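## Task

Take the navy striped sock from the tray and clip it onto an unused peg of the sock dryer so it hangs downward. Dropping the sock and picking it up again is allowed. At the end the dryer must still hang from its rail, every sock already on it must still be clipped, and the robot must have released everything and backed away. Nothing may be held in place only by the robot.

## Robot and tools

Robot: two arms in a physics simulator, named left_arm and right_arm, each with a parallel gripper. The names are labels only and do not refer to image sides. Short outside tugs on a held part or pushes on loose objects can happen at random.

Frame: one shared scene frame. Origin on the table top midway between the arms, +z up, +x out over the table, left_arm sits on the +y side. Positions are in metres, orientations are quaternions written w first (qw, qx, qy, qz). On a gripper, the fingers point along its own +z axis and close along its own y axis. end_effector_position is the spot between the finger pads, just under 1 cm behind the tips. Reported hand positions can be somewhat wrong, more so when the arm is stretched far.

Tool execute_actions, argument actions: a list of up to 15 actions. Each action is a table of up to 15 rows; each row is one control step of 1/30 s, and if fewer than 15 rows are given the last one is repeated to fill 15 steps (0.5 s per action). A row is one flat list of 16 numbers covering both arms, even if only one moves: left_arm x, y, z, qw, qx, qy, qz, opening, then right_arm x, y, z, qw, qx, qy, qz, opening. x, y, z and the quaternion are an absolute target pose for that gripper in the scene frame, not an offset. Opening ranges -1 (closed) to +1 (fully open, 0.087 m). Optionally 12 more numbers, each 0 to 1, may follow: joint stiffness scales, left_arm's six then right_arm's six, in Joint positions order; they multiply each joint's position gain and stay in effect until changed. An empty actions list just returns state and images.

Refusals: if any target lies over 0.6 m from that gripper's position at the action's start, measured along any of the gripper's current axes, the action is rejected for both arms. A malformed action, or a first action failing that check against the last reported state, rejects the whole call and nothing moves.

Motion: each step the commanded pose is clipped to at most 70 mm and 16 degrees from the measured pose; damped inverse kinematics then tracks it, favouring position over orientation. Far targets take several actions, and after an action an arm only continues to its last clipped pose, so resend the remaining distance. Joint friction may leave the gripper up to about 31 mm short, and requests smaller than that may not move it. Elbows never fully straighten. To hold an orientation, repeat the same quaternion every row instead of copying the reported one, which drifts. Joint ranges (rad), base to gripper: waist -2.618 to 3.054, shoulder 0.000 to 3.142, elbow 0.000 to 3.142, wrist pitch -1.571 to 1.571, wrist yaw -1.571 to 1.571, wrist roll -2.094 to 2.094.

Gripping: grip_measured is the measured finger opening on the same -1..1 scale; the last value in Joint positions is the opening in metres. Readings may be off by about 1 mm, a fixed per-gripper bias. Away from the ends of the range, fingers go to where grip_measured equals your number. To hold something keep commanding below grip_measured: roughly 0.02 lower holds firmly, a smaller gap holds gently. Pad force tops out near 20 N; closing fast can squeeze harder and may force the fingers open.

Results: a state line `left_arm: …` | `right_arm: …` with each gripper's position and quaternion; "Hand target" lines showing the pose each arm is currently driven toward; step readings of end_effector_position, with HELD and an arm label where that arm's command was held back; "pose unreachable" when the clearance check altered or blocked an arm's command; MOTOR HOT from 75 °C and OVER-TEMPERATURE FAULT when an arm is stopped (at 90 °C it halts for a while; at 100 °C its motors and gripper go limp and it drops). Holding loads heats motors, even while idle between replies, and the robot keeps its last command while you think. Images come from cam_high, cam_low, cam_left_wrist, cam_right_wrist (each 504x504), with calibration listed per camera (pinhole plus radial, K, D, T_world_to_cam); changed numbers are reported.

Tool zoom_image: camera (one of cam_high, cam_low, cam_left_wrist, cam_right_wrist) and region [x0, y0, x1, y1] in image pixels from the top-left corner, at most 504 by 504; gives a finer look at that area of the latest image.

Tool finished_scene: scene, the integer number of the scene being ended. It is final, takes effect after the last command has been held, reports success, and starts the next task. Replying without any tool call ends everything.

Avoid: knocking or placing rigid objects off the table (fails the task), letting the arms collide or push each other hard (may end the scene), drops, slips, slams and hard pushes. Release the sock and move away before finishing, with the dryer still on its rail.

Each tool is called as name(argument=value, ...) on one line, values as JSON.

## Session

execute_actions(actions=[])

Scene clock: 0.00 s.
left_arm: end_effector_position=(+0.3742, +0.3206, +0.3814) grip_measured=+0.977 end_effector_quat_wxyz=(+0.716, -0.548, +0.419, -0.107) | right_arm: end_effector_position=(+0.0019, -0.1467, +0.1141) grip_measured=+1.000 end_effector_quat_wxyz=(-0.066, +0.897, -0.363, -0.243)
Joint positions: left_arm=[-0.229  1.28   1.117  0.262 -1.066 -0.98   0.086] | right_arm=[ 1.16   1.057  0.884 -1.222 -0.481 -1.086  0.087]
Joint velocities: left_arm=[-0.012 -0.002 -0.002  0.022 -0.022  0.022 -0.   ] | right_arm=[ 0.017 -0.007 -0.017 -0.037 -0.007 -0.066  0.   ]
Hand target (left_arm): +0.374, +0.321, +0.381; +0.716, -0.548, +0.419, -0.107
Hand target (right_arm): +0.002, -0.147, +0.114; -0.066, +0.897, -0.363, -0.243
Joint stiffness scale: left_arm=[1. 1. 1. 1. 1. 1.] | right_arm=[1. 1. 1. 1. 1. 1.]

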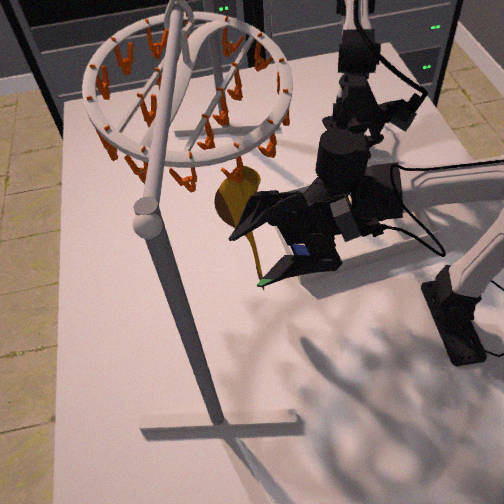

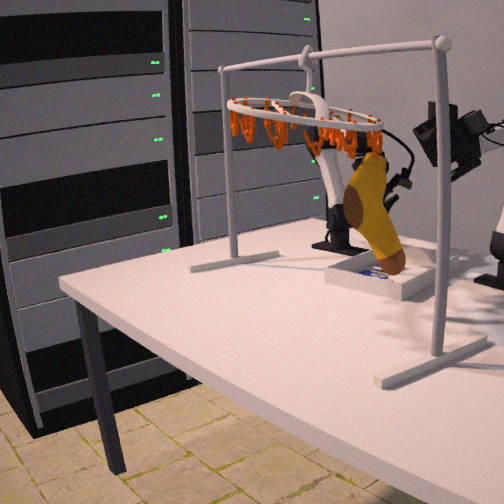

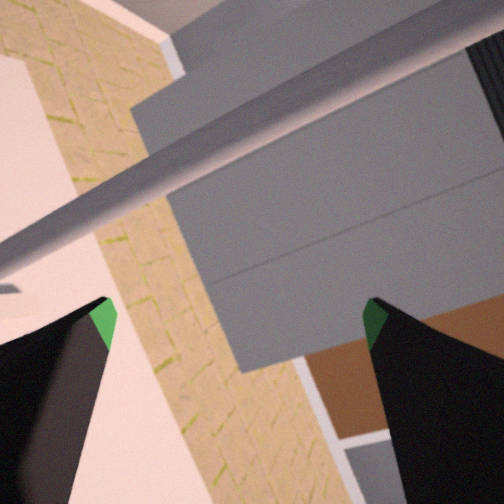

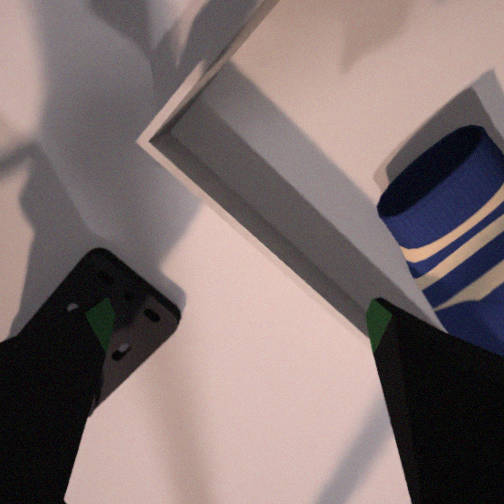

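zoom_image(camera="cam_high", region=[70, 0, 320, 250])

zoom_image(camera="cam_low", region=[200, 30, 480, 310])

Region (70, 0, 320, 250) of cam_high's 504x504 image, scaled by 2.016, with more detail than that image has.

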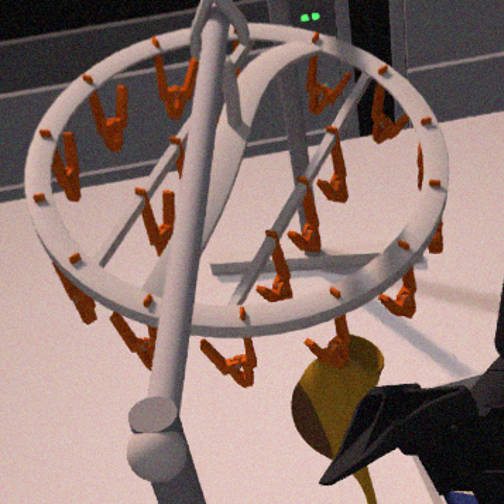

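Region (200, 30, 480, 310) of cam_low's 504x504 image, scaled by 1.800, with more detail than that image has.

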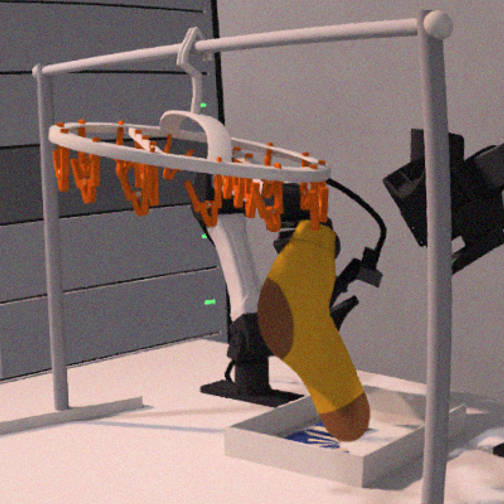

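execute_actions(actions=[[[0.30,0.29,0.40,0.716,-0.548,0.419,-0.107,1,0.01,-0.13,0.16,0,0.94,-0.3,-0.15,1]],[[0.23,0.26,0.41,0.75,-0.4,0.5,-0.12,1,0.02,-0.11,0.2,0,1,-0.1,0,1]],[[0.17,0.23,0.42,0.75,-0.2,0.6,-0.12,1,0.03,-0.10,0.22,0,1,0,0,1]],[[0.12,0.19,0.44,0.72,0,0.68,-0.12,1,0.03,-0.10,0.22,0,1,0,0,1]],[[0.08,0.14,0.45,0.696,0.123,0.696,-0.123,1,0.03,-0.10,0.22,0,1,0,0,1]],[[0.08,0.12,0.46,0.696,0.123,0.696,-0.123,1,0.03,-0.10,0.22,0,1,0,0,1]],[[0.08,0.12,0.46,0.696,0.123,0.696,-0.123,1,0.03,-0.10,0.22,0,1,0,0,1]]])

Scene clock: 86.40 s.
left_arm: end_effector_position=(+0.0781, +0.1172, +0.4564) grip_measured=+0.977 end_effector_quat_wxyz=(+0.694, +0.140, +0.695, -0.129) | right_arm: end_effector_position=(+0.0265, -0.0971, +0.2113) grip_measured=+1.000 end_effector_quat_wxyz=(-0.061, +0.998, -0.000, +0.005)
Joint positions: left_arm=[-1.891  0.906  1.236  0.265 -1.579  0.61   0.086] | right_arm=[ 1.544  1.327  1.447 -1.569  0.017 -1.515  0.087]
Joint velocities: left_arm=[-0.022 -0.007  0.007  0.051 -0.007 -0.037 -0.001] | right_arm=[-0.012  0.017  0.002  0.022  0.007  0.037  0.   ]
Hand target (left_arm): +0.080, +0.120, +0.460; +0.692, +0.129, +0.699, -0.128
Hand target (right_arm): +0.030, -0.100, +0.219; -0.070, +0.998, -0.002, +0.009
Off the commanded pose (left_arm): 0.005 m, 2 deg.
Off the commanded pose (right_arm): 0.010 m, 7 deg.
Joint stiffness scale: left_arm=[1. 1. 1. 1. 1. 1.] | right_arm=[1. 1. 1. 1. 1. 1.]
joint sent to its limit (left arm) — the command would take joint 5 (wrist yaw) past its lower limit, so that joint was sent only as far as its limit.
joint sent to its limit (right arm) — the command would take joint 4 (wrist pitch) past its lower limit, so that joint was sent only as far as its limit.
Step readings (end_effector_position; steps 1 to 15: 1st action; 16 to 30: 2nd action; 31 to 45: 3rd action; 46 to 60: 4th action; 61 to 75: 5th action; 76 to 90: 6th action; 91 to 105: 7th action):
0: left_arm (+0.3742, +0.3206, +0.3814) | right_arm (+0.0019, -0.1467, +0.1141)
1: left_arm (+0.3696, +0.3180, +0.3819) | right_arm (+0.0030, -0.1489, +0.1192)
2: left_arm (+0.3605, +0.3093, +0.3807) | right_arm (+0.0013, -0.1433, +0.1317)
4: left_arm (+0.3380, +0.2900, +0.3910) | right_arm (+0.0012, -0.1174, +0.1547)
8: left_arm (+0.3057, +0.2858, +0.4168) | right_arm (+0.0066, -0.1109, +0.1650)
15: left_arm (+0.2992, +0.2925, +0.4136) | right_arm (+0.0097, -0.1265, +0.1621)
16: left_arm (+0.2950, +0.2887, +0.4120) | right_arm (+0.0120, -0.1275, +0.1669)
17: left_arm (+0.2858, +0.2782, +0.4066) | right_arm (+0.0118, -0.1218, +0.1768)
19: left_arm (+0.2621, +0.2658, +0.4073) | right_arm (+0.0080, -0.1031, +0.1943)
23: left_arm (+0.2313, +0.2661, +0.4263) | right_arm (+0.0060, -0.1016, +0.2013)
30: left_arm (+0.2300, +0.2622, +0.4126) | right_arm (+0.0170, -0.1060, +0.2034)
31: left_arm (+0.2257, +0.2573, +0.4115) | right_arm (+0.0185, -0.1048, +0.2042)
32: left_arm (+0.2169, +0.2431, +0.4113) | right_arm (+0.0201, -0.1032, +0.2055)
34: left_arm (+0.1977, +0.2306, +0.4169) | right_arm (+0.0220, -0.1009, +0.2083)
38: left_arm (+0.1757, +0.2295, +0.4264) | right_arm (+0.0250, -0.0990, +0.2108)
45: left_arm (+0.1701, +0.2314, +0.4261) | right_arm (+0.0262, -0.0976, +0.2112)
46: left_arm (+0.1661, +0.2269, +0.4272) | right_arm (+0.0262, -0.0975, +0.2112)
47: left_arm (+0.1571, +0.2121, +0.4320) | right_arm (+0.0262, -0.0975, +0.2112)
49: left_arm (+0.1404, +0.1932, +0.4413) | right_arm (+0.0263, -0.0974, +0.2112)
53: left_arm (+0.1228, +0.1848, +0.4505) | right_arm (+0.0264, -0.0972, +0.2113)
60: left_arm (+0.1204, +0.1841, +0.4412) | right_arm (+0.0264, -0.0972, +0.2113)
61: left_arm (+0.1171, +0.1798, +0.4413) | right_arm (+0.0264, -0.0972, +0.2113)
62: left_arm (+0.1094, +0.1692, +0.4462) | right_arm (+0.0264, -0.0972, +0.2113)
64: left_arm (+0.0944, +0.1481, +0.4520) | right_arm (+0.0264, -0.0972, +0.2113)
68: left_arm (+0.0798, +0.1309, +0.4479) | right_arm (+0.0265, -0.0972, +0.2113)
75: left_arm (+0.0803, +0.1336, +0.4463) | right_arm (+0.0265, -0.0972, +0.2113)
76: left_arm (+0.0806, +0.1332, +0.4476) | right_arm (+0.0265, -0.0971, +0.2113)
77: left_arm (+0.0811, +0.1314, +0.4523) | right_arm (+0.0265, -0.0971, +0.2113)
79: left_arm (+0.0803, +0.1254, +0.4577) | right_arm (+0.0265, -0.0971, +0.2113)
83: left_arm (+0.0781, +0.1175, +0.4561) | right_arm (+0.0265, -0.0971, +0.2113)
90: left_arm (+0.0781, +0.1172, +0.4561) | right_arm (+0.0265, -0.0971, +0.2113)
91: left_arm (+0.0781, +0.1172, +0.4562) | right_arm (+0.0265, -0.0971, +0.2113)
92: left_arm (+0.0781, +0.1172, +0.4562) | right_arm (+0.0265, -0.0971, +0.2113)
94: left_arm (+0.0781, +0.1172, +0.4562) | right_arm (+0.0265, -0.0971, +0.2113)
98: left_arm (+0.0781, +0.1172, +0.4563) | right_arm (+0.0265, -0.0971, +0.2113)
105: end_effector_position above
camera_calibration (this result's frames):
cam_left_wrist: T_world_to_cam=[[-0.37615, -0.926558, 0.00133934, 0.125836], [-0.72034, 0.291523, -0.629385, 0.325461], [0.582771, -0.237708, -0.777093, 0.477151], [0, 0, 0, 1]] pos_world=[0.00370581, 0.135137, 0.575462]
cam_right_wrist: T_world_to_cam=[[-0.0119201, 0.992077, 0.125063, 0.0661395], [0.631878, -0.0894609, 0.769888, -0.168814], [0.774976, 0.0882015, -0.625805, 0.258748], [0, 0, 0, 1]] pos_world=[-0.0930655, -0.10354, 0.283623]

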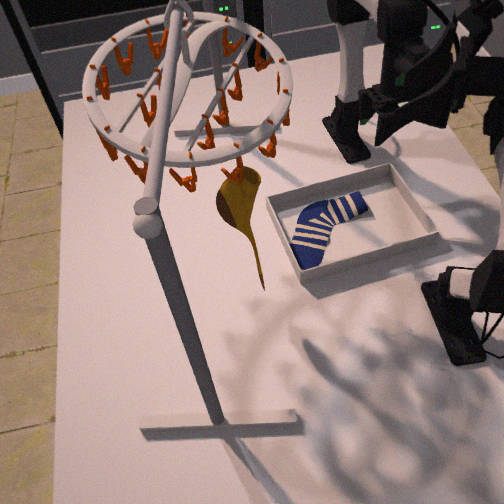

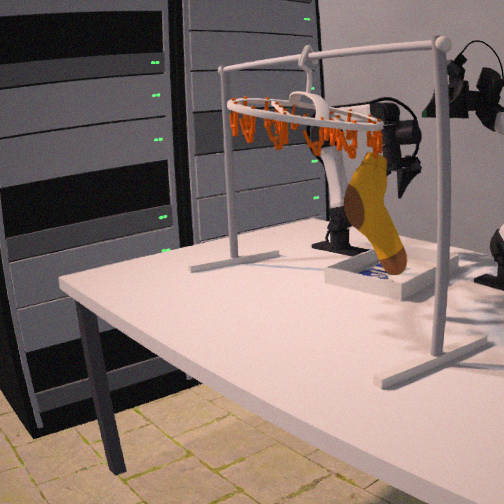

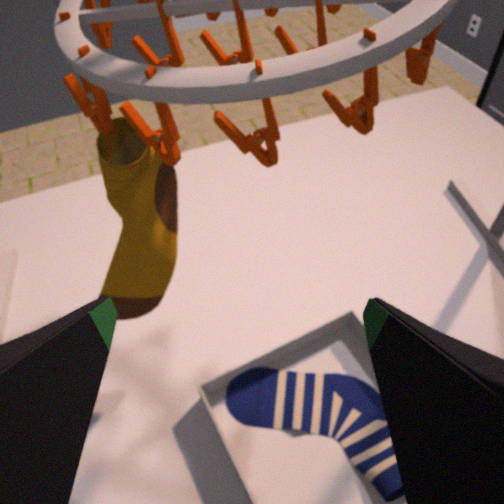

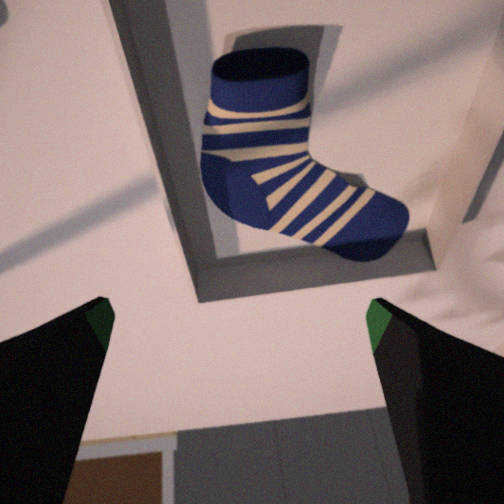

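execute_actions(actions=[[[0.078,0.117,0.456,0.694,0.14,0.695,-0.129,1,0.06,-0.07,0.15,0,1,0,0,1]],[[0.078,0.117,0.456,0.694,0.14,0.695,-0.129,1,0.072,-0.062,0.09,0,1,0,0,1]],[[0.078,0.117,0.456,0.694,0.14,0.695,-0.129,1,0.072,-0.062,0.085,0,1,0,0,1]]])

Scene clock: 179.53 s.
left_arm: end_effector_position=(+0.0781, +0.1172, +0.4564) grip_measured=+0.977 end_effector_quat_wxyz=(+0.693, +0.139, +0.695, -0.129) | right_arm: end_effector_position=(+0.0700, -0.0586, +0.0938) grip_measured=+1.000 end_effector_quat_wxyz=(-0.010, +1.000, +0.001, +0.001)
Joint positions: left_arm=[-1.891  0.906  1.236  0.266 -1.579  0.61   0.086] | right_arm=[ 1.358  1.525  1.15  -1.175 -0.001 -1.703  0.087]
Joint velocities: left_arm=[-0.007 -0.017  0.002  0.007  0.007 -0.081 -0.   ] | right_arm=[-0.027  0.007 -0.022 -0.051 -0.022 -0.051  0.   ]
Hand target (left_arm): +0.078, +0.117, +0.456; +0.694, +0.140, +0.695, -0.129
Hand target (right_arm): +0.072, -0.062, +0.085; +0.000, +1.000, -0.000, -0.000
Off the commanded pose (left_arm): 0.000 m, 0 deg.
Off the commanded pose (right_arm): 0.010 m, 1 deg.
Joint stiffness scale: left_arm=[1. 1. 1. 1. 1. 1.] | right_arm=[1. 1. 1. 1. 1. 1.]
Step readings (end_effector_position; steps 1 to 15: 1st action; 16 to 30: 2nd action; 31 to 45: 3rd action):
0: left_arm (+0.0781, +0.1172, +0.4564) | right_arm (+0.0265, -0.0971, +0.2113)
1: left_arm (+0.0781, +0.1172, +0.4564) | right_arm (+0.0285, -0.0958, +0.2075)
2: left_arm (+0.0781, +0.1172, +0.4564) | right_arm (+0.0362, -0.0947, +0.2004)
4: left_arm (+0.0781, +0.1172, +0.4564) | right_arm (+0.0513, -0.0919, +0.1794)
8: left_arm (+0.0781, +0.1172, +0.4564) | right_arm (+0.0580, -0.0797, +0.1544)
15: left_arm (+0.0781, +0.1172, +0.4564) | right_arm (+0.0585, -0.0725, +0.1535)
16: left_arm (+0.0781, +0.1172, +0.4564) | right_arm (+0.0592, -0.0707, +0.1477)
17: left_arm (+0.0781, +0.1172, +0.4564) | right_arm (+0.0613, -0.0717, +0.1369)
19: left_arm (+0.0781, +0.1172, +0.4564) | right_arm (+0.0651, -0.0810, +0.1124)
23: left_arm (+0.0781, +0.1172, +0.4564) | right_arm (+0.0676, -0.0772, +0.0962)
30: left_arm (+0.0781, +0.1172, +0.4564) | right_arm (+0.0693, -0.0638, +0.0961)
31: left_arm (+0.0781, +0.1172, +0.4564) | right_arm (+0.0694, -0.0629, +0.0958)
32: left_arm (+0.0781, +0.1172, +0.4564) | right_arm (+0.0696, -0.0619, +0.0952)
34: left_arm (+0.0781, +0.1172, +0.4564) | right_arm (+0.0697, -0.0611, +0.0942)
38: left_arm (+0.0781, +0.1172, +0.4564) | right_arm (+0.0698, -0.0598, +0.0938)
45: end_effector_position above
camera_calibration (this result's frames):
cam_left_wrist: T_world_to_cam=[[-0.37615, -0.926557, 0.00210228, 0.125486], [-0.720522, 0.291079, -0.629382, 0.325554], [0.582546, -0.238256, -0.777093, 0.477268], [0, 0, 0, 1]] pos_world=[0.00374, 0.13522, 0.575516]
cam_right_wrist: T_world_to_cam=[[-0.0142399, 0.999612, 0.0239292, 0.0531564], [0.638061, -0.00934147, 0.769929, -0.0981628], [0.769854, 0.026232, -0.637681, 0.145974], [0, 0, 0, 1]] pos_world=[-0.0489881, -0.0578819, 0.167391]

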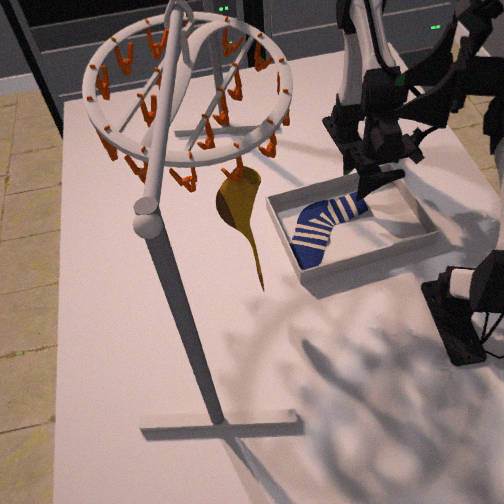

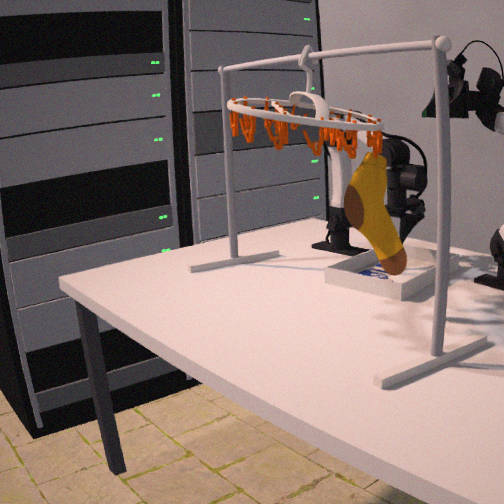

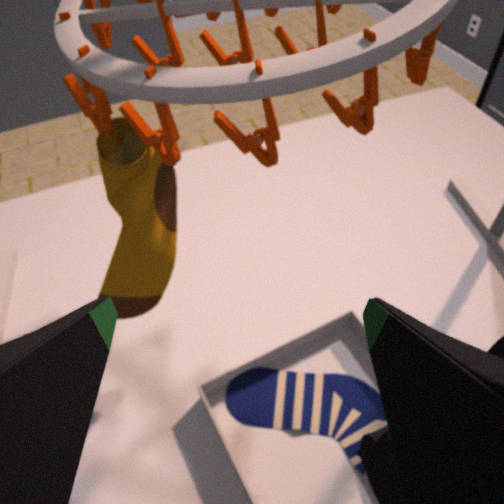

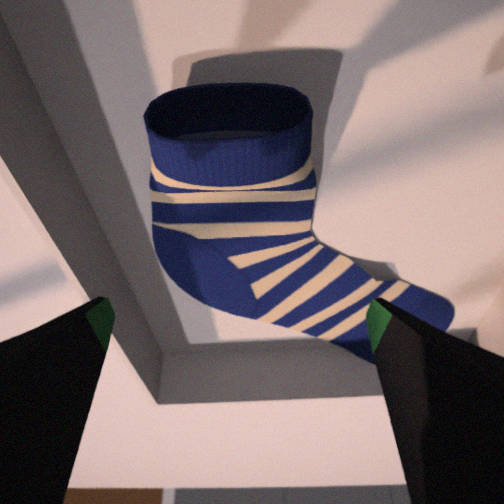

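execute_actions(actions=[[[0.078,0.117,0.456,0.694,0.14,0.695,-0.129,1,0.072,-0.062,0.045,0,1,0,0,1]],[[0.078,0.117,0.456,0.694,0.14,0.695,-0.129,1,0.072,-0.062,0.012,0,1,0,0,1]],[[0.078,0.117,0.456,0.694,0.14,0.695,-0.129,1,0.072,-0.062,0.012,0,1,0,0,1]]])

Scene clock: 188.10 s.
left_arm: end_effector_position=(+0.0781, +0.1172, +0.4564) grip_measured=+0.977 end_effector_quat_wxyz=(+0.693, +0.139, +0.695, -0.129) | right_arm: end_effector_position=(+0.0700, -0.0576, +0.0199) grip_measured=+1.000 end_effector_quat_wxyz=(-0.010, +1.000, +0.001, +0.001)
Joint positions: left_arm=[-1.891  0.906  1.236  0.266 -1.579  0.61   0.086] | right_arm=[ 1.358  1.613  0.93  -0.869 -0.001 -1.703  0.087]
Joint velocities: left_arm=[ 0.002 -0.012 -0.007 -0.007 -0.007 -0.066 -0.001] | right_arm=[-0.002 -0.012 -0.007  0.007  0.066 -0.051  0.   ]
Hand target (left_arm): +0.078, +0.117, +0.456; +0.694, +0.140, +0.695, -0.129
Hand target (right_arm): +0.072, -0.062, +0.012; -0.000, +1.000, -0.000, -0.000
Off the commanded pose (left_arm): 0.000 m, 0 deg.
Off the commanded pose (right_arm): 0.009 m, 1 deg.
Joint stiffness scale: left_arm=[1. 1. 1. 1. 1. 1.] | right_arm=[1. 1. 1. 1. 1. 1.]
Step readings (end_effector_position; steps 1 to 15: 1st action; 16 to 30: 2nd action; 31 to 45: 3rd action):
0: left_arm (+0.0781, +0.1172, +0.4564) | right_arm (+0.0700, -0.0583, +0.0939)
1: left_arm (+0.0781, +0.1172, +0.4564) | right_arm (+0.0700, -0.0576, +0.0896)
2: left_arm (+0.0781, +0.1172, +0.4564) | right_arm (+0.0699, -0.0585, +0.0822)
4: left_arm (+0.0781, +0.1172, +0.4564) | right_arm (+0.0686, -0.0685, +0.0641)
8: left_arm (+0.0781, +0.1172, +0.4564) | right_arm (+0.0684, -0.0705, +0.0517)
15: left_arm (+0.0781, +0.1172, +0.4564) | right_arm (+0.0696, -0.0614, +0.0518)
16: left_arm (+0.0781, +0.1172, +0.4564) | right_arm (+0.0697, -0.0603, +0.0489)
17: left_arm (+0.0781, +0.1172, +0.4564) | right_arm (+0.0698, -0.0598, +0.0438)
19: left_arm (+0.0781, +0.1172, +0.4564) | right_arm (+0.0690, -0.0656, +0.0308)
23: left_arm (+0.0781, +0.1172, +0.4564) | right_arm (+0.0688, -0.0671, +0.0197)
30: left_arm (+0.0781, +0.1172, +0.4564) | right_arm (+0.0698, -0.0594, +0.0198)
31: left_arm (+0.0781, +0.1172, +0.4564) | right_arm (+0.0699, -0.0590, +0.0198)
32: left_arm (+0.0781, +0.1172, +0.4564) | right_arm (+0.0699, -0.0587, +0.0199)
34: left_arm (+0.0781, +0.1172, +0.4564) | right_arm (+0.0700, -0.0583, +0.0199)
38: left_arm (+0.0781, +0.1172, +0.4564) | right_arm (+0.0700, -0.0578, +0.0199)
45: end_effector_position above
camera_calibration (this result's frames):
cam_left_wrist: T_world_to_cam=[[-0.37615, -0.926557, 0.00210228, 0.125486], [-0.720522, 0.291079, -0.629382, 0.325554], [0.582546, -0.238256, -0.777093, 0.477268], [0, 0, 0, 1]] pos_world=[0.00374, 0.13522, 0.575516]
cam_right_wrist: T_world_to_cam=[[-0.0146166, 0.999632, 0.0228508, 0.0540618], [0.638463, -0.00825703, 0.769608, -0.0412115], [0.769513, 0.0258385, -0.638108, 0.0987676], [0, 0, 0, 1]] pos_world=[-0.0489007, -0.0569341, 0.0935057]

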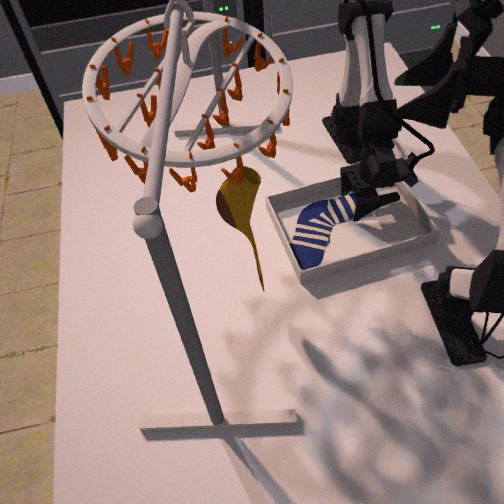

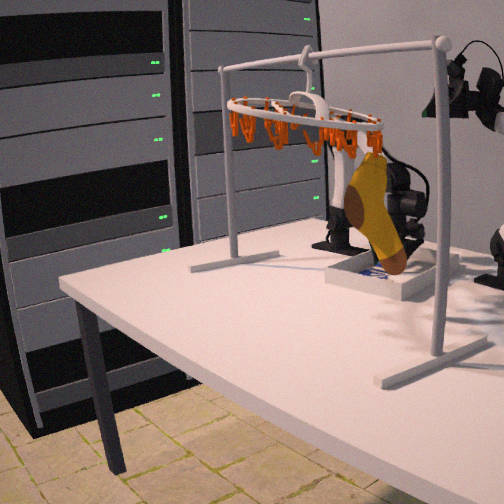

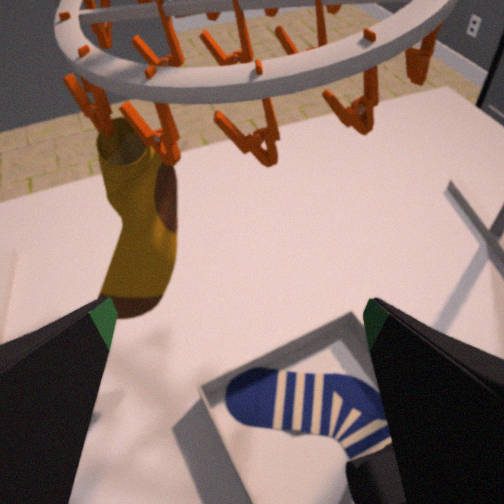

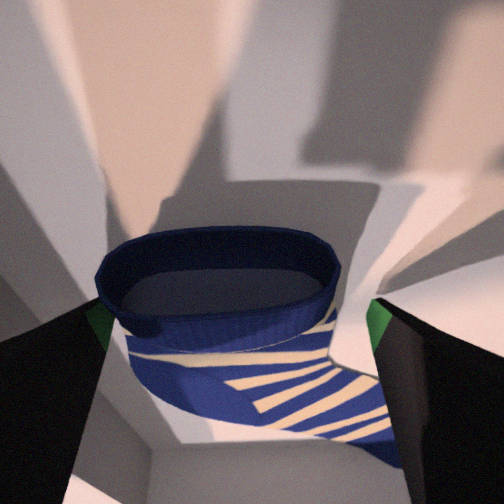

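execute_actions(actions=[[[0.078,0.117,0.456,0.694,0.14,0.695,-0.129,1,0.09,-0.064,0.006,0,1,0,0,1]],[[0.078,0.117,0.456,0.694,0.14,0.695,-0.129,1,0.09,-0.064,0.006,0,1,0,0,0.8],[0.078,0.117,0.456,0.694,0.14,0.695,-0.129,1,0.09,-0.064,0.006,0,1,0,0,0.65],[0.078,0.117,0.456,0.694,0.14,0.695,-0.129,1,0.09,-0.064,0.006,0,1,0,0,0.5],[0.078,0.117,0.456,0.694,0.14,0.695,-0.129,1,0.09,-0.064,0.006,0,1,0,0,0.35],[0.078,0.117,0.456,0.694,0.14,0.695,-0.129,1,0.09,-0.064,0.006,0,1,0,0,0.2],[0.078,0.117,0.456,0.694,0.14,0.695,-0.129,1,0.09,-0.064,0.006,0,1,0,0,0.1],[0.078,0.117,0.456,0.694,0.14,0.695,-0.129,1,0.09,-0.064,0.006,0,1,0,0,0],[0.078,0.117,0.456,0.694,0.14,0.695,-0.129,1,0.09,-0.064,0.006,0,1,0,0,-0.1],[0.078,0.117,0.456,0.694,0.14,0.695,-0.129,1,0.09,-0.064,0.006,0,1,0,0,-0.2],[0.078,0.117,0.456,0.694,0.14,0.695,-0.129,1,0.09,-0.064,0.006,0,1,0,0,-0.3],[0.078,0.117,0.456,0.694,0.14,0.695,-0.129,1,0.09,-0.064,0.006,0,1,0,0,-0.4],[0.078,0.117,0.456,0.694,0.14,0.695,-0.129,1,0.09,-0.064,0.006,0,1,0,0,-0.5],[0.078,0.117,0.456,0.694,0.14,0.695,-0.129,1,0.09,-0.064,0.006,0,1,0,0,-0.6],[0.078,0.117,0.456,0.694,0.14,0.695,-0.129,1,0.09,-0.064,0.006,0,1,0,0,-0.7],[0.078,0.117,0.456,0.694,0.14,0.695,-0.129,1,0.09,-0.064,0.006,0,1,0,0,-0.8]],[[0.078,0.117,0.456,0.694,0.14,0.695,-0.129,1,0.09,-0.064,0.006,0,1,0,0,-0.9],[0.078,0.117,0.456,0.694,0.14,0.695,-0.129,1,0.09,-0.064,0.006,0,1,0,0,-1]]])

Scene clock: 205.83 s.
left_arm: end_effector_position=(+0.0781, +0.1172, +0.4564) grip_measured=+0.977 end_effector_quat_wxyz=(+0.693, +0.139, +0.695, -0.129) | right_arm: end_effector_position=(+0.0901, -0.0553, +0.0203) grip_measured=-0.987 end_effector_quat_wxyz=(-0.021, +1.000, -0.001, +0.003)
Joint positions: left_arm=[-1.891  0.906  1.236  0.266 -1.579  0.61   0.086] | right_arm=[ 1.285  1.613  0.93  -0.846 -0.003 -1.771  0.001]
Joint velocities: left_arm=[ 0.007  0.002 -0.007 -0.007 -0.037 -0.022 -0.   ] | right_arm=[0.012 0.007 0.002 0.037 0.037 0.022 0.   ]
Hand target (left_arm): +0.078, +0.117, +0.456; +0.694, +0.140, +0.695, -0.129
Hand target (right_arm): +0.090, -0.064, +0.007; +0.000, +1.000, -0.000, -0.000
Off the commanded pose (left_arm): 0.000 m, 0 deg.
Off the commanded pose (right_arm): 0.017 m, 2 deg.
Joint stiffness scale: left_arm=[1. 1. 1. 1. 1. 1.] | right_arm=[1. 1. 1. 1. 1. 1.]
Step readings (end_effector_position; steps 1 to 15: 1st action; 16 to 30: 2nd action; 31 to 45: 3rd action):
0: left_arm (+0.0781, +0.1172, +0.4564) | right_arm (+0.0700, -0.0576, +0.0199)
1: left_arm (+0.0781, +0.1172, +0.4564) | right_arm (+0.0716, -0.0573, +0.0198)
2: left_arm (+0.0781, +0.1172, +0.4564) | right_arm (+0.0760, -0.0573, +0.0199)
4: left_arm (+0.0781, +0.1172, +0.4564) | right_arm (+0.0855, -0.0579, +0.0200)
8: left_arm (+0.0781, +0.1172, +0.4564) | right_arm (+0.0899, -0.0567, +0.0202)
15: left_arm (+0.0781, +0.1172, +0.4564) | right_arm (+0.0901, -0.0556, +0.0202)
16: left_arm (+0.0781, +0.1172, +0.4564) | right_arm (+0.0901, -0.0555, +0.0203)
17: left_arm (+0.0781, +0.1172, +0.4564) | right_arm (+0.0901, -0.0555, +0.0203)
19: left_arm (+0.0781, +0.1172, +0.4564) | right_arm (+0.0901, -0.0555, +0.0203)
23: left_arm (+0.0781, +0.1172, +0.4564) | right_arm (+0.0901, -0.0553, +0.0203)
30: left_arm (+0.0781, +0.1172, +0.4564) | right_arm (+0.0901, -0.0553, +0.0203)
31: left_arm (+0.0781, +0.1172, +0.4564) | right_arm (+0.0901, -0.0553, +0.0203)
32: left_arm (+0.0781, +0.1172, +0.4564) | right_arm (+0.0901, -0.0553, +0.0203)
34: left_arm (+0.0781, +0.1172, +0.4564) | right_arm (+0.0901, -0.0553, +0.0203)
38: left_arm (+0.0781, +0.1172, +0.4564) | right_arm (+0.0901, -0.0553, +0.0203)
45: end_effector_position above
camera_calibration (this result's frames):
cam_left_wrist: T_world_to_cam=[[-0.37615, -0.926557, 0.00210228, 0.125486], [-0.720522, 0.291079, -0.629382, 0.325554], [0.582546, -0.238256, -0.777093, 0.477268], [0, 0, 0, 1]] pos_world=[0.00374, 0.13522, 0.575516]
cam_right_wrist: T_world_to_cam=[[-0.00945164, 0.998909, 0.0457388, 0.0510691], [0.634929, -0.0293419, 0.772013, -0.0551834], [0.772512, 0.0363377, -0.633959, 0.0837261], [0, 0, 0, 1]] pos_world=[-0.0291592, -0.055675, 0.0933454]

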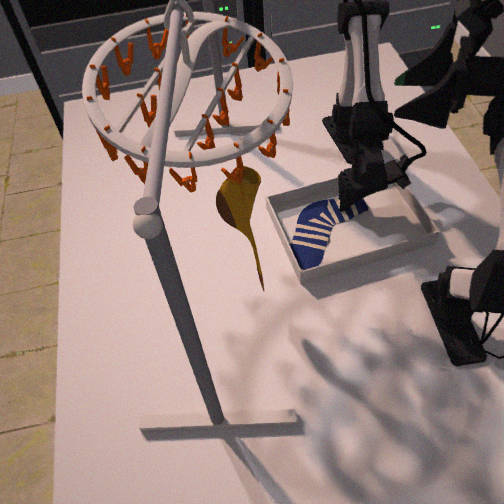

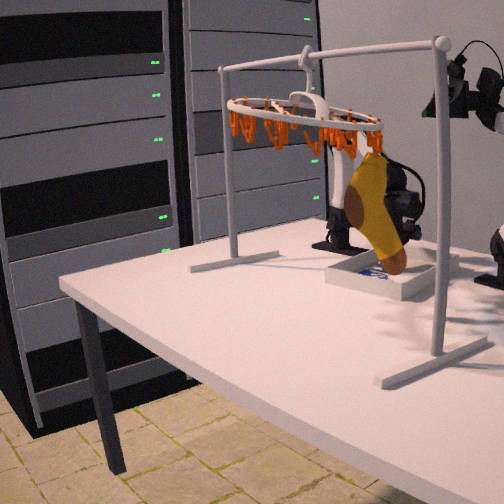

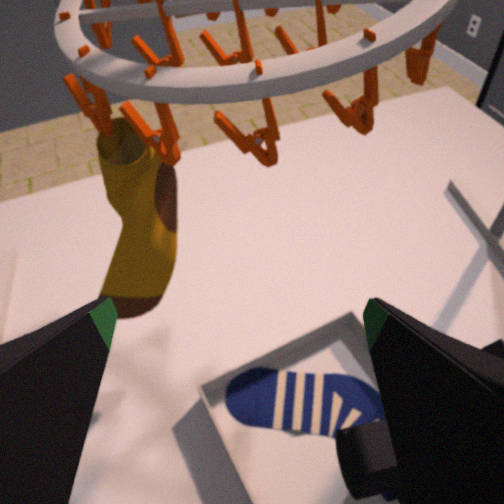

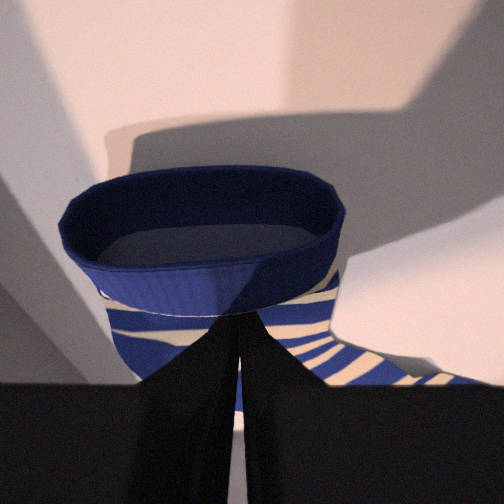

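execute_actions(actions=[[[0.078,0.117,0.456,0.694,0.14,0.695,-0.129,1,0.085,-0.066,0.03,0,1,0,0,1]],[[0.078,0.117,0.456,0.694,0.14,0.695,-0.129,1,0.082,-0.066,-0.005,0,1,0,0,1]],[[0.078,0.117,0.456,0.694,0.14,0.695,-0.129,1,0.082,-0.066,-0.012,0,1,0,0,1]]])

Scene clock: 213.43 s.
left_arm: end_effector_position=(+0.0781, +0.1172, +0.4564) grip_measured=+0.977 end_effector_quat_wxyz=(+0.693, +0.139, +0.695, -0.129) | right_arm: end_effector_position=(+0.0859, -0.0660, +0.0132) grip_measured=+1.000 end_effector_quat_wxyz=(-0.002, +1.000, -0.001, +0.011)
Joint positions: left_arm=[-1.891  0.906  1.236  0.266 -1.579  0.61   0.086] | right_arm=[ 1.308  1.616  0.901 -0.846  0.021 -1.748  0.087]
Joint velocities: left_arm=[ 0.002 -0.007 -0.007  0.007  0.037 -0.066  0.   ] | right_arm=[ 0.037 -0.007 -0.022  0.022  0.037 -0.037  0.   ]
Hand target (left_arm): +0.078, +0.117, +0.456; +0.694, +0.140, +0.695, -0.129
Hand target (right_arm): +0.082, -0.068, -0.010; +0.001, +1.000, -0.000, -0.000
Off the commanded pose (left_arm): 0.000 m, 0 deg.
Off the commanded pose (right_arm): 0.026 m, 1 deg.
Joint stiffness scale: left_arm=[1. 1. 1. 1. 1. 1.] | right_arm=[1. 1. 1. 1. 1. 1.]
Step readings (end_effector_position; steps 1 to 15: 1st action; 16 to 30: 2nd action; 31 to 45: 3rd action):
0: left_arm (+0.0781, +0.1172, +0.4564) | right_arm (+0.0901, -0.0553, +0.0203)
1: left_arm (+0.0781, +0.1172, +0.4564) | right_arm (+0.0898, -0.0564, +0.0204)
2: left_arm (+0.0781, +0.1172, +0.4564) | right_arm (+0.0890, -0.0587, +0.0206)
4: left_arm (+0.0781, +0.1172, +0.4564) | right_arm (+0.0875, -0.0628, +0.0206)
8: left_arm (+0.0781, +0.1172, +0.4564) | right_arm (+0.0862, -0.0679, +0.0204)
15: left_arm (+0.0781, +0.1172, +0.4564) | right_arm (+0.0857, -0.0705, +0.0203)
16: left_arm (+0.0781, +0.1172, +0.4564) | right_arm (+0.0857, -0.0695, +0.0187)
17: left_arm (+0.0781, +0.1172, +0.4564) | right_arm (+0.0853, -0.0680, +0.0159)
19: left_arm (+0.0781, +0.1172, +0.4564) | right_arm (+0.0852, -0.0673, +0.0137)
23: left_arm (+0.0781, +0.1172, +0.4564) | right_arm (+0.0860, -0.0656, +0.0140)
30: left_arm (+0.0781, +0.1172, +0.4564) | right_arm (+0.0859, -0.0656, +0.0141)
31: left_arm (+0.0781, +0.1172, +0.4564) | right_arm (+0.0860, -0.0659, +0.0134)
32: left_arm (+0.0781, +0.1172, +0.4564) | right_arm (+0.0858, -0.0658, +0.0132)
34: left_arm (+0.0781, +0.1172, +0.4564) | right_arm (+0.0860, -0.0658, +0.0133)
38: left_arm (+0.0781, +0.1172, +0.4564) | right_arm (+0.0859, -0.0658, +0.0133)
45: end_effector_position above
camera_calibration (this result's frames):
cam_left_wrist: T_world_to_cam=[[-0.37615, -0.926557, 0.00210228, 0.125486], [-0.720522, 0.291079, -0.629382, 0.325554], [0.582546, -0.238256, -0.777093, 0.477268], [0, 0, 0, 1]] pos_world=[0.00374, 0.13522, 0.575516]
cam_right_wrist: T_world_to_cam=[[-0.00966662, 0.99992, 0.00816554, 0.0625448], [0.622614, -0.000371225, 0.782529, -0.0445651], [0.782469, 0.0126484, -0.622561, 0.0802891], [0, 0, 0, 1]] pos_world=[-0.0344722, -0.0635718, 0.0843476]

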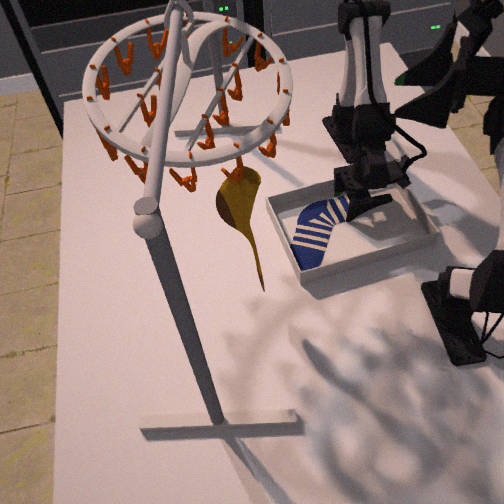

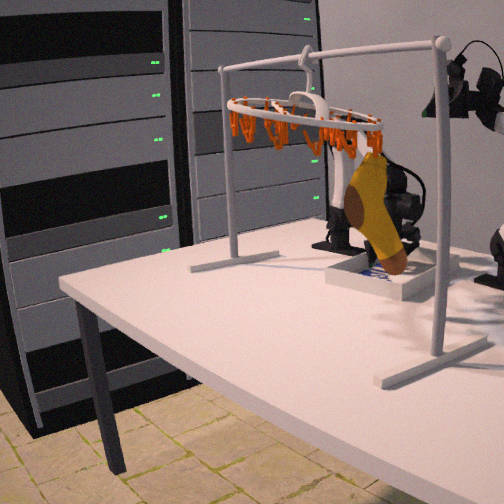

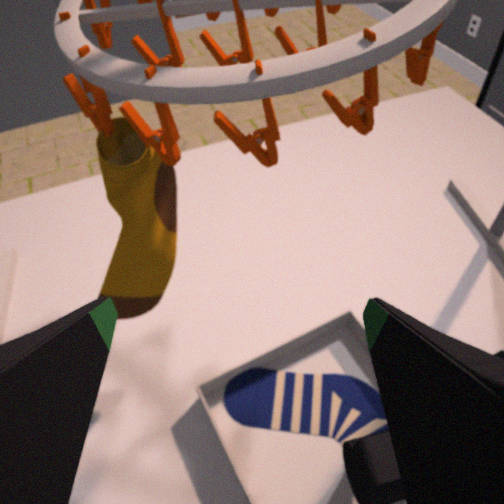

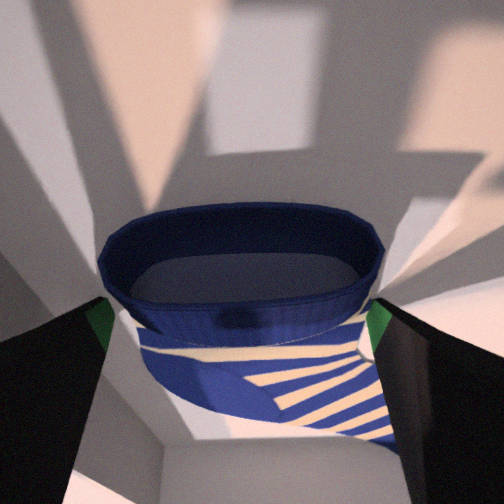

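execute_actions(actions=[[[0.078,0.117,0.456,0.694,0.14,0.695,-0.129,1,0.086,-0.066,-0.004,0,1,0,0,0.85],[0.078,0.117,0.456,0.694,0.14,0.695,-0.129,1,0.086,-0.066,-0.004,0,1,0,0,0.7],[0.078,0.117,0.456,0.694,0.14,0.695,-0.129,1,0.086,-0.066,-0.004,0,1,0,0,0.55],[0.078,0.117,0.456,0.694,0.14,0.695,-0.129,1,0.086,-0.066,-0.004,0,1,0,0,0.4],[0.078,0.117,0.456,0.694,0.14,0.695,-0.129,1,0.086,-0.066,-0.004,0,1,0,0,0.3],[0.078,0.117,0.456,0.694,0.14,0.695,-0.129,1,0.086,-0.066,-0.004,0,1,0,0,0.2],[0.078,0.117,0.456,0.694,0.14,0.695,-0.129,1,0.086,-0.066,-0.004,0,1,0,0,0.1],[0.078,0.117,0.456,0.694,0.14,0.695,-0.129,1,0.086,-0.066,-0.004,0,1,0,0,0],[0.078,0.117,0.456,0.694,0.14,0.695,-0.129,1,0.086,-0.066,-0.004,0,1,0,0,-0.1],[0.078,0.117,0.456,0.694,0.14,0.695,-0.129,1,0.086,-0.066,-0.004,0,1,0,0,-0.2],[0.078,0.117,0.456,0.694,0.14,0.695,-0.129,1,0.086,-0.066,-0.004,0,1,0,0,-0.3],[0.078,0.117,0.456,0.694,0.14,0.695,-0.129,1,0.086,-0.066,-0.004,0,1,0,0,-0.4],[0.078,0.117,0.456,0.694,0.14,0.695,-0.129,1,0.086,-0.066,-0.004,0,1,0,0,-0.5],[0.078,0.117,0.456,0.694,0.14,0.695,-0.129,1,0.086,-0.066,-0.004,0,1,0,0,-0.6],[0.078,0.117,0.456,0.694,0.14,0.695,-0.129,1,0.086,-0.066,-0.004,0,1,0,0,-0.7]],[[0.078,0.117,0.456,0.694,0.14,0.695,-0.129,1,0.086,-0.066,-0.004,0,1,0,0,-0.8],[0.078,0.117,0.456,0.694,0.14,0.695,-0.129,1,0.086,-0.066,-0.004,0,1,0,0,-0.9],[0.078,0.117,0.456,0.694,0.14,0.695,-0.129,1,0.086,-0.066,-0.004,0,1,0,0,-1]]])

Scene clock: 226.80 s.
left_arm: end_effector_position=(+0.0781, +0.1172, +0.4564) grip_measured=+0.977 end_effector_quat_wxyz=(+0.693, +0.139, +0.695, -0.129) | right_arm: end_effector_position=(+0.0889, -0.0642, +0.0137) grip_measured=-0.872 end_effector_quat_wxyz=(-0.006, +1.000, -0.002, +0.016)
Joint positions: left_arm=[-1.891  0.906  1.236  0.266 -1.579  0.61   0.086] | right_arm=[ 1.304  1.616  0.901 -0.837  0.03  -1.752  0.006]
Joint velocities: left_arm=[ 0.017  0.012 -0.002  0.051 -0.022 -0.081 -0.001] | right_arm=[ 0.002 -0.002  0.002 -0.022  0.066 -0.022  0.001]
Hand target (left_arm): +0.078, +0.117, +0.456; +0.694, +0.140, +0.695, -0.129
Hand target (right_arm): +0.086, -0.067, -0.003; +0.000, +1.000, -0.000, -0.000
Off the commanded pose (left_arm): 0.000 m, 0 deg.
Off the commanded pose (right_arm): 0.018 m, 2 deg.
Joint stiffness scale: left_arm=[1. 1. 1. 1. 1. 1.] | right_arm=[1. 1. 1. 1. 1. 1.]
Step readings (end_effector_position; steps 1 to 15: 1st action; 16 to 30: 2nd action):
0: left_arm (+0.0781, +0.1172, +0.4564) | right_arm (+0.0860, -0.0660, +0.0132)
1: left_arm (+0.0781, +0.1172, +0.4564) | right_arm (+0.0861, -0.0660, +0.0132)
2: left_arm (+0.0781, +0.1172, +0.4564) | right_arm (+0.0863, -0.0660, +0.0133)
4: left_arm (+0.0781, +0.1172, +0.4564) | right_arm (+0.0868, -0.0659, +0.0134)
8: left_arm (+0.0781, +0.1172, +0.4564) | right_arm (+0.0875, -0.0655, +0.0136)
15: left_arm (+0.0781, +0.1172, +0.4564) | right_arm (+0.0886, -0.0652, +0.0137)
16: left_arm (+0.0781, +0.1172, +0.4564) | right_arm (+0.0887, -0.0649, +0.0137)
17: left_arm (+0.0781, +0.1172, +0.4564) | right_arm (+0.0888, -0.0645, +0.0137)
19: left_arm (+0.0781, +0.1172, +0.4564) | right_arm (+0.0889, -0.0642, +0.0137)
23: left_arm (+0.0781, +0.1172, +0.4564) | right_arm (+0.0889, -0.0642, +0.0137)
30: end_effector_position above
camera_calibration (this result's frames):
cam_left_wrist: T_world_to_cam=[[-0.37615, -0.926557, 0.00210228, 0.125486], [-0.720522, 0.291079, -0.629382, 0.325554], [0.582546, -0.238256, -0.777093, 0.477268], [0, 0, 0, 1]] pos_world=[0.00374, 0.13522, 0.575516]
cam_right_wrist: T_world_to_cam=[[-0.00852736, 0.999839, 0.0157791, 0.0605753], [0.614453, -0.00720992, 0.78892, -0.046626], [0.788907, 0.0164229, -0.614293, 0.0777873], [0, 0, 0, 1]] pos_world=[-0.032201, -0.0621792, 0.0836126]

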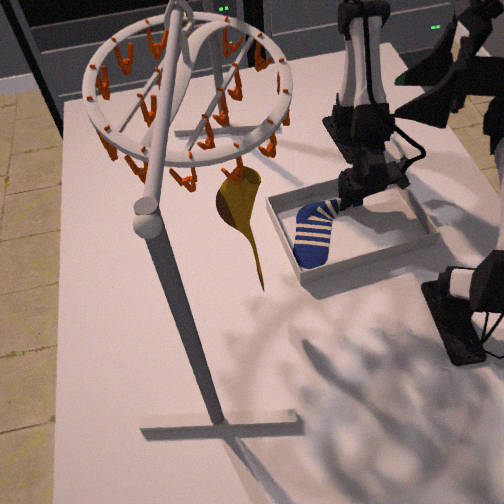

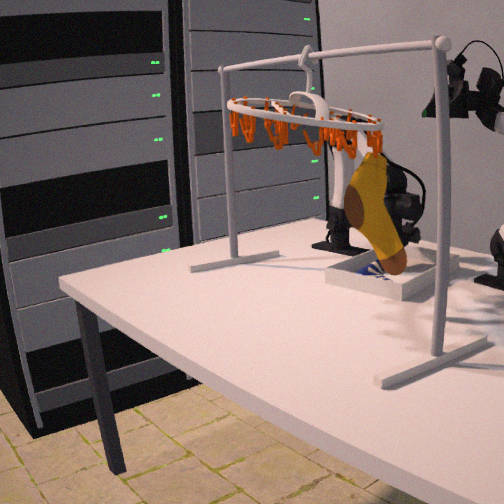

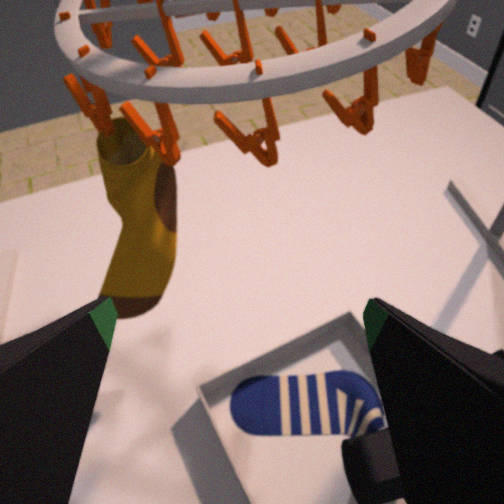

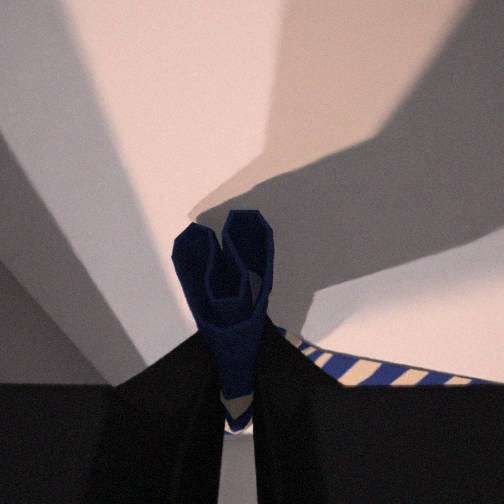

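execute_actions(actions=[[[0.078,0.117,0.456,0.694,0.14,0.695,-0.129,1,0.086,-0.066,0.07,0,-1,0,0,-1]],[[0.078,0.117,0.456,0.694,0.14,0.695,-0.129,1,0.086,-0.066,0.13,0,-1,0,0,-1]],[[0.078,0.117,0.456,0.694,0.14,0.695,-0.129,1,0.086,-0.06,0.19,0,-0.98,0.2,0,-1]],[[0.078,0.117,0.456,0.694,0.14,0.695,-0.129,1,0.086,-0.05,0.22,0,-0.924,0.383,0,-1]],[[0.078,0.117,0.456,0.694,0.14,0.695,-0.129,1,0.09,-0.04,0.23,0,-0.83,0.556,0,-1]],[[0.078,0.117,0.456,0.694,0.14,0.695,-0.129,1,0.09,-0.04,0.23,0,-0.707,0.707,0,-1]]])

Scene clock: 248.77 s.
left_arm: end_effector_position=(+0.0781, +0.1172, +0.4564) grip_measured=+0.977 end_effector_quat_wxyz=(+0.693, +0.139, +0.695, -0.129) | right_arm: end_effector_position=(+0.0876, -0.0435, +0.2311) grip_measured=-0.883 end_effector_quat_wxyz=(-0.088, +0.719, -0.689, -0.039)
Joint positions: left_arm=[-1.891  0.906  1.236  0.266 -1.579  0.61   0.086] | right_arm=[ 1.216  1.701  1.904 -1.582  0.015 -0.316  0.005]
Joint velocities: left_arm=[ 0.012 -0.007  0.002 -0.037 -0.022  0.022  0.   ] | right_arm=[-0.007  0.002  0.012 -0.007 -0.037  0.154 -0.001]
Hand target (left_arm): +0.078, +0.117, +0.456; +0.694, +0.140, +0.695, -0.129
Hand target (right_arm): +0.090, -0.040, +0.230; -0.085, +0.706, -0.702, -0.039
Off the commanded pose (left_arm): 0.000 m, 0 deg.
Off the commanded pose (right_arm): 0.004 m, 11 deg.
Joint stiffness scale: left_arm=[1. 1. 1. 1. 1. 1.] | right_arm=[1. 1. 1. 1. 1. 1.]
joint sent to its limit (right arm) — the command would take joint 4 (wrist pitch) past its lower limit, so that joint was sent only as far as its limit.
Step readings (end_effector_position; steps 1 to 15: 1st action; 16 to 30: 2nd action; 31 to 45: 3rd action; 46 to 60: 4th action; 61 to 75: 5th action; 76 to 90: 6th action):
0: left_arm (+0.0781, +0.1172, +0.4564) | right_arm (+0.0889, -0.0642, +0.0137)
1: left_arm (+0.0781, +0.1172, +0.4564) | right_arm (+0.0888, -0.0647, +0.0185)
2: left_arm (+0.0781, +0.1172, +0.4564) | right_arm (+0.0884, -0.0651, +0.0268)
4: left_arm (+0.0781, +0.1172, +0.4564) | right_arm (+0.0894, -0.0566, +0.0483)
8: left_arm (+0.0781, +0.1172, +0.4564) | right_arm (+0.0893, -0.0497, +0.0691)
15: left_arm (+0.0781, +0.1172, +0.4564) | right_arm (+0.0862, -0.0622, +0.0681)
16: left_arm (+0.0781, +0.1172, +0.4564) | right_arm (+0.0859, -0.0639, +0.0734)
17: left_arm (+0.0781, +0.1172, +0.4564) | right_arm (+0.0859, -0.0638, +0.0831)
19: left_arm (+0.0781, +0.1172, +0.4564) | right_arm (+0.0879, -0.0531, +0.1084)
23: left_arm (+0.0781, +0.1172, +0.4564) | right_arm (+0.0886, -0.0485, +0.1300)
30: left_arm (+0.0781, +0.1172, +0.4564) | right_arm (+0.0860, -0.0619, +0.1291)
31: left_arm (+0.0781, +0.1172, +0.4564) | right_arm (+0.0858, -0.0644, +0.1351)
32: left_arm (+0.0781, +0.1172, +0.4564) | right_arm (+0.0864, -0.0621, +0.1472)
34: left_arm (+0.0781, +0.1172, +0.4564) | right_arm (+0.0892, -0.0470, +0.1769)
38: left_arm (+0.0781, +0.1172, +0.4564) | right_arm (+0.0900, -0.0415, +0.2041)
45: left_arm (+0.0781, +0.1172, +0.4564) | right_arm (+0.0871, -0.0543, +0.1922)
46: left_arm (+0.0781, +0.1172, +0.4564) | right_arm (+0.0865, -0.0558, +0.1947)
47: left_arm (+0.0781, +0.1172, +0.4564) | right_arm (+0.0865, -0.0538, +0.2002)
49: left_arm (+0.0781, +0.1172, +0.4564) | right_arm (+0.0864, -0.0479, +0.2130)
53: left_arm (+0.0781, +0.1172, +0.4564) | right_arm (+0.0847, -0.0466, +0.2215)
60: left_arm (+0.0781, +0.1172, +0.4564) | right_arm (+0.0829, -0.0491, +0.2211)
61: left_arm (+0.0781, +0.1172, +0.4564) | right_arm (+0.0826, -0.0496, +0.2226)
62: left_arm (+0.0781, +0.1172, +0.4564) | right_arm (+0.0836, -0.0463, +0.2256)
64: left_arm (+0.0781, +0.1172, +0.4564) | right_arm (+0.0867, -0.0409, +0.2304)
68: left_arm (+0.0781, +0.1172, +0.4564) | right_arm (+0.0882, -0.0409, +0.2322)
75: left_arm (+0.0781, +0.1172, +0.4564) | right_arm (+0.0867, -0.0425, +0.2313)
76: left_arm (+0.0781, +0.1172, +0.4564) | right_arm (+0.0861, -0.0428, +0.2315)
77: left_arm (+0.0781, +0.1172, +0.4564) | right_arm (+0.0863, -0.0423, +0.2320)
79: left_arm (+0.0781, +0.1172, +0.4564) | right_arm (+0.0878, -0.0419, +0.2325)
83: left_arm (+0.0781, +0.1172, +0.4564) | right_arm (+0.0891, -0.0427, +0.2316)
90: end_effector_position above
camera_calibration (this result's frames):
cam_left_wrist: T_world_to_cam=[[-0.37615, -0.926557, 0.00210228, 0.125486], [-0.720522, 0.291079, -0.629382, 0.325554], [0.582546, -0.238256, -0.777093, 0.477268], [0, 0, 0, 1]] pos_world=[0.00374, 0.13522, 0.575516]
cam_right_wrist: T_world_to_cam=[[0.995807, 0.0467702, 0.0786137, -0.107451], [-0.0146966, -0.76644, 0.642147, -0.16117], [0.090286, -0.64061, -0.76254, 0.278942], [0, 0, 0, 1]] pos_world=[0.0794472, 0.0601912, 0.324646]

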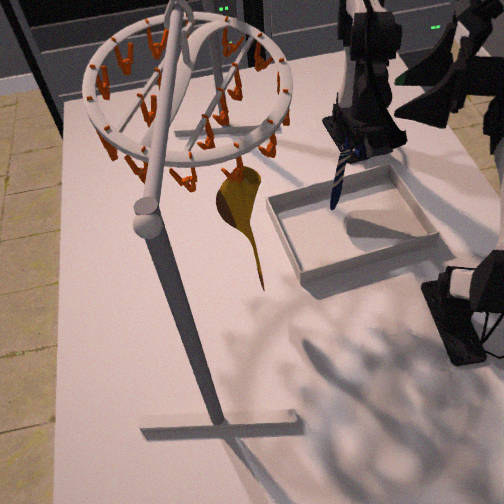

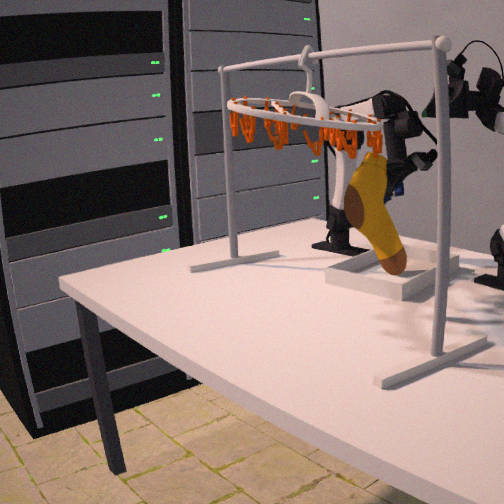

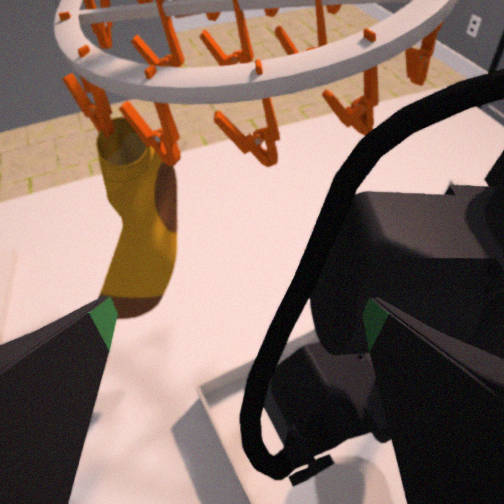

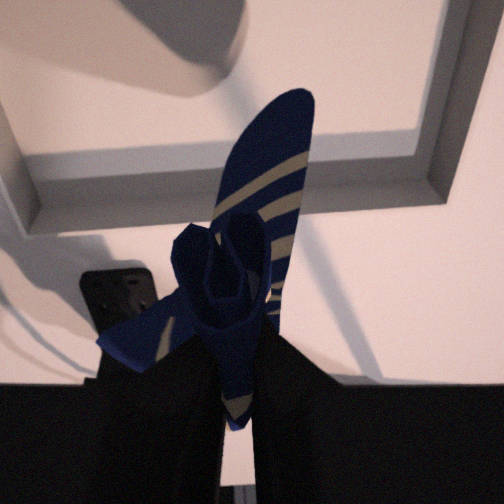

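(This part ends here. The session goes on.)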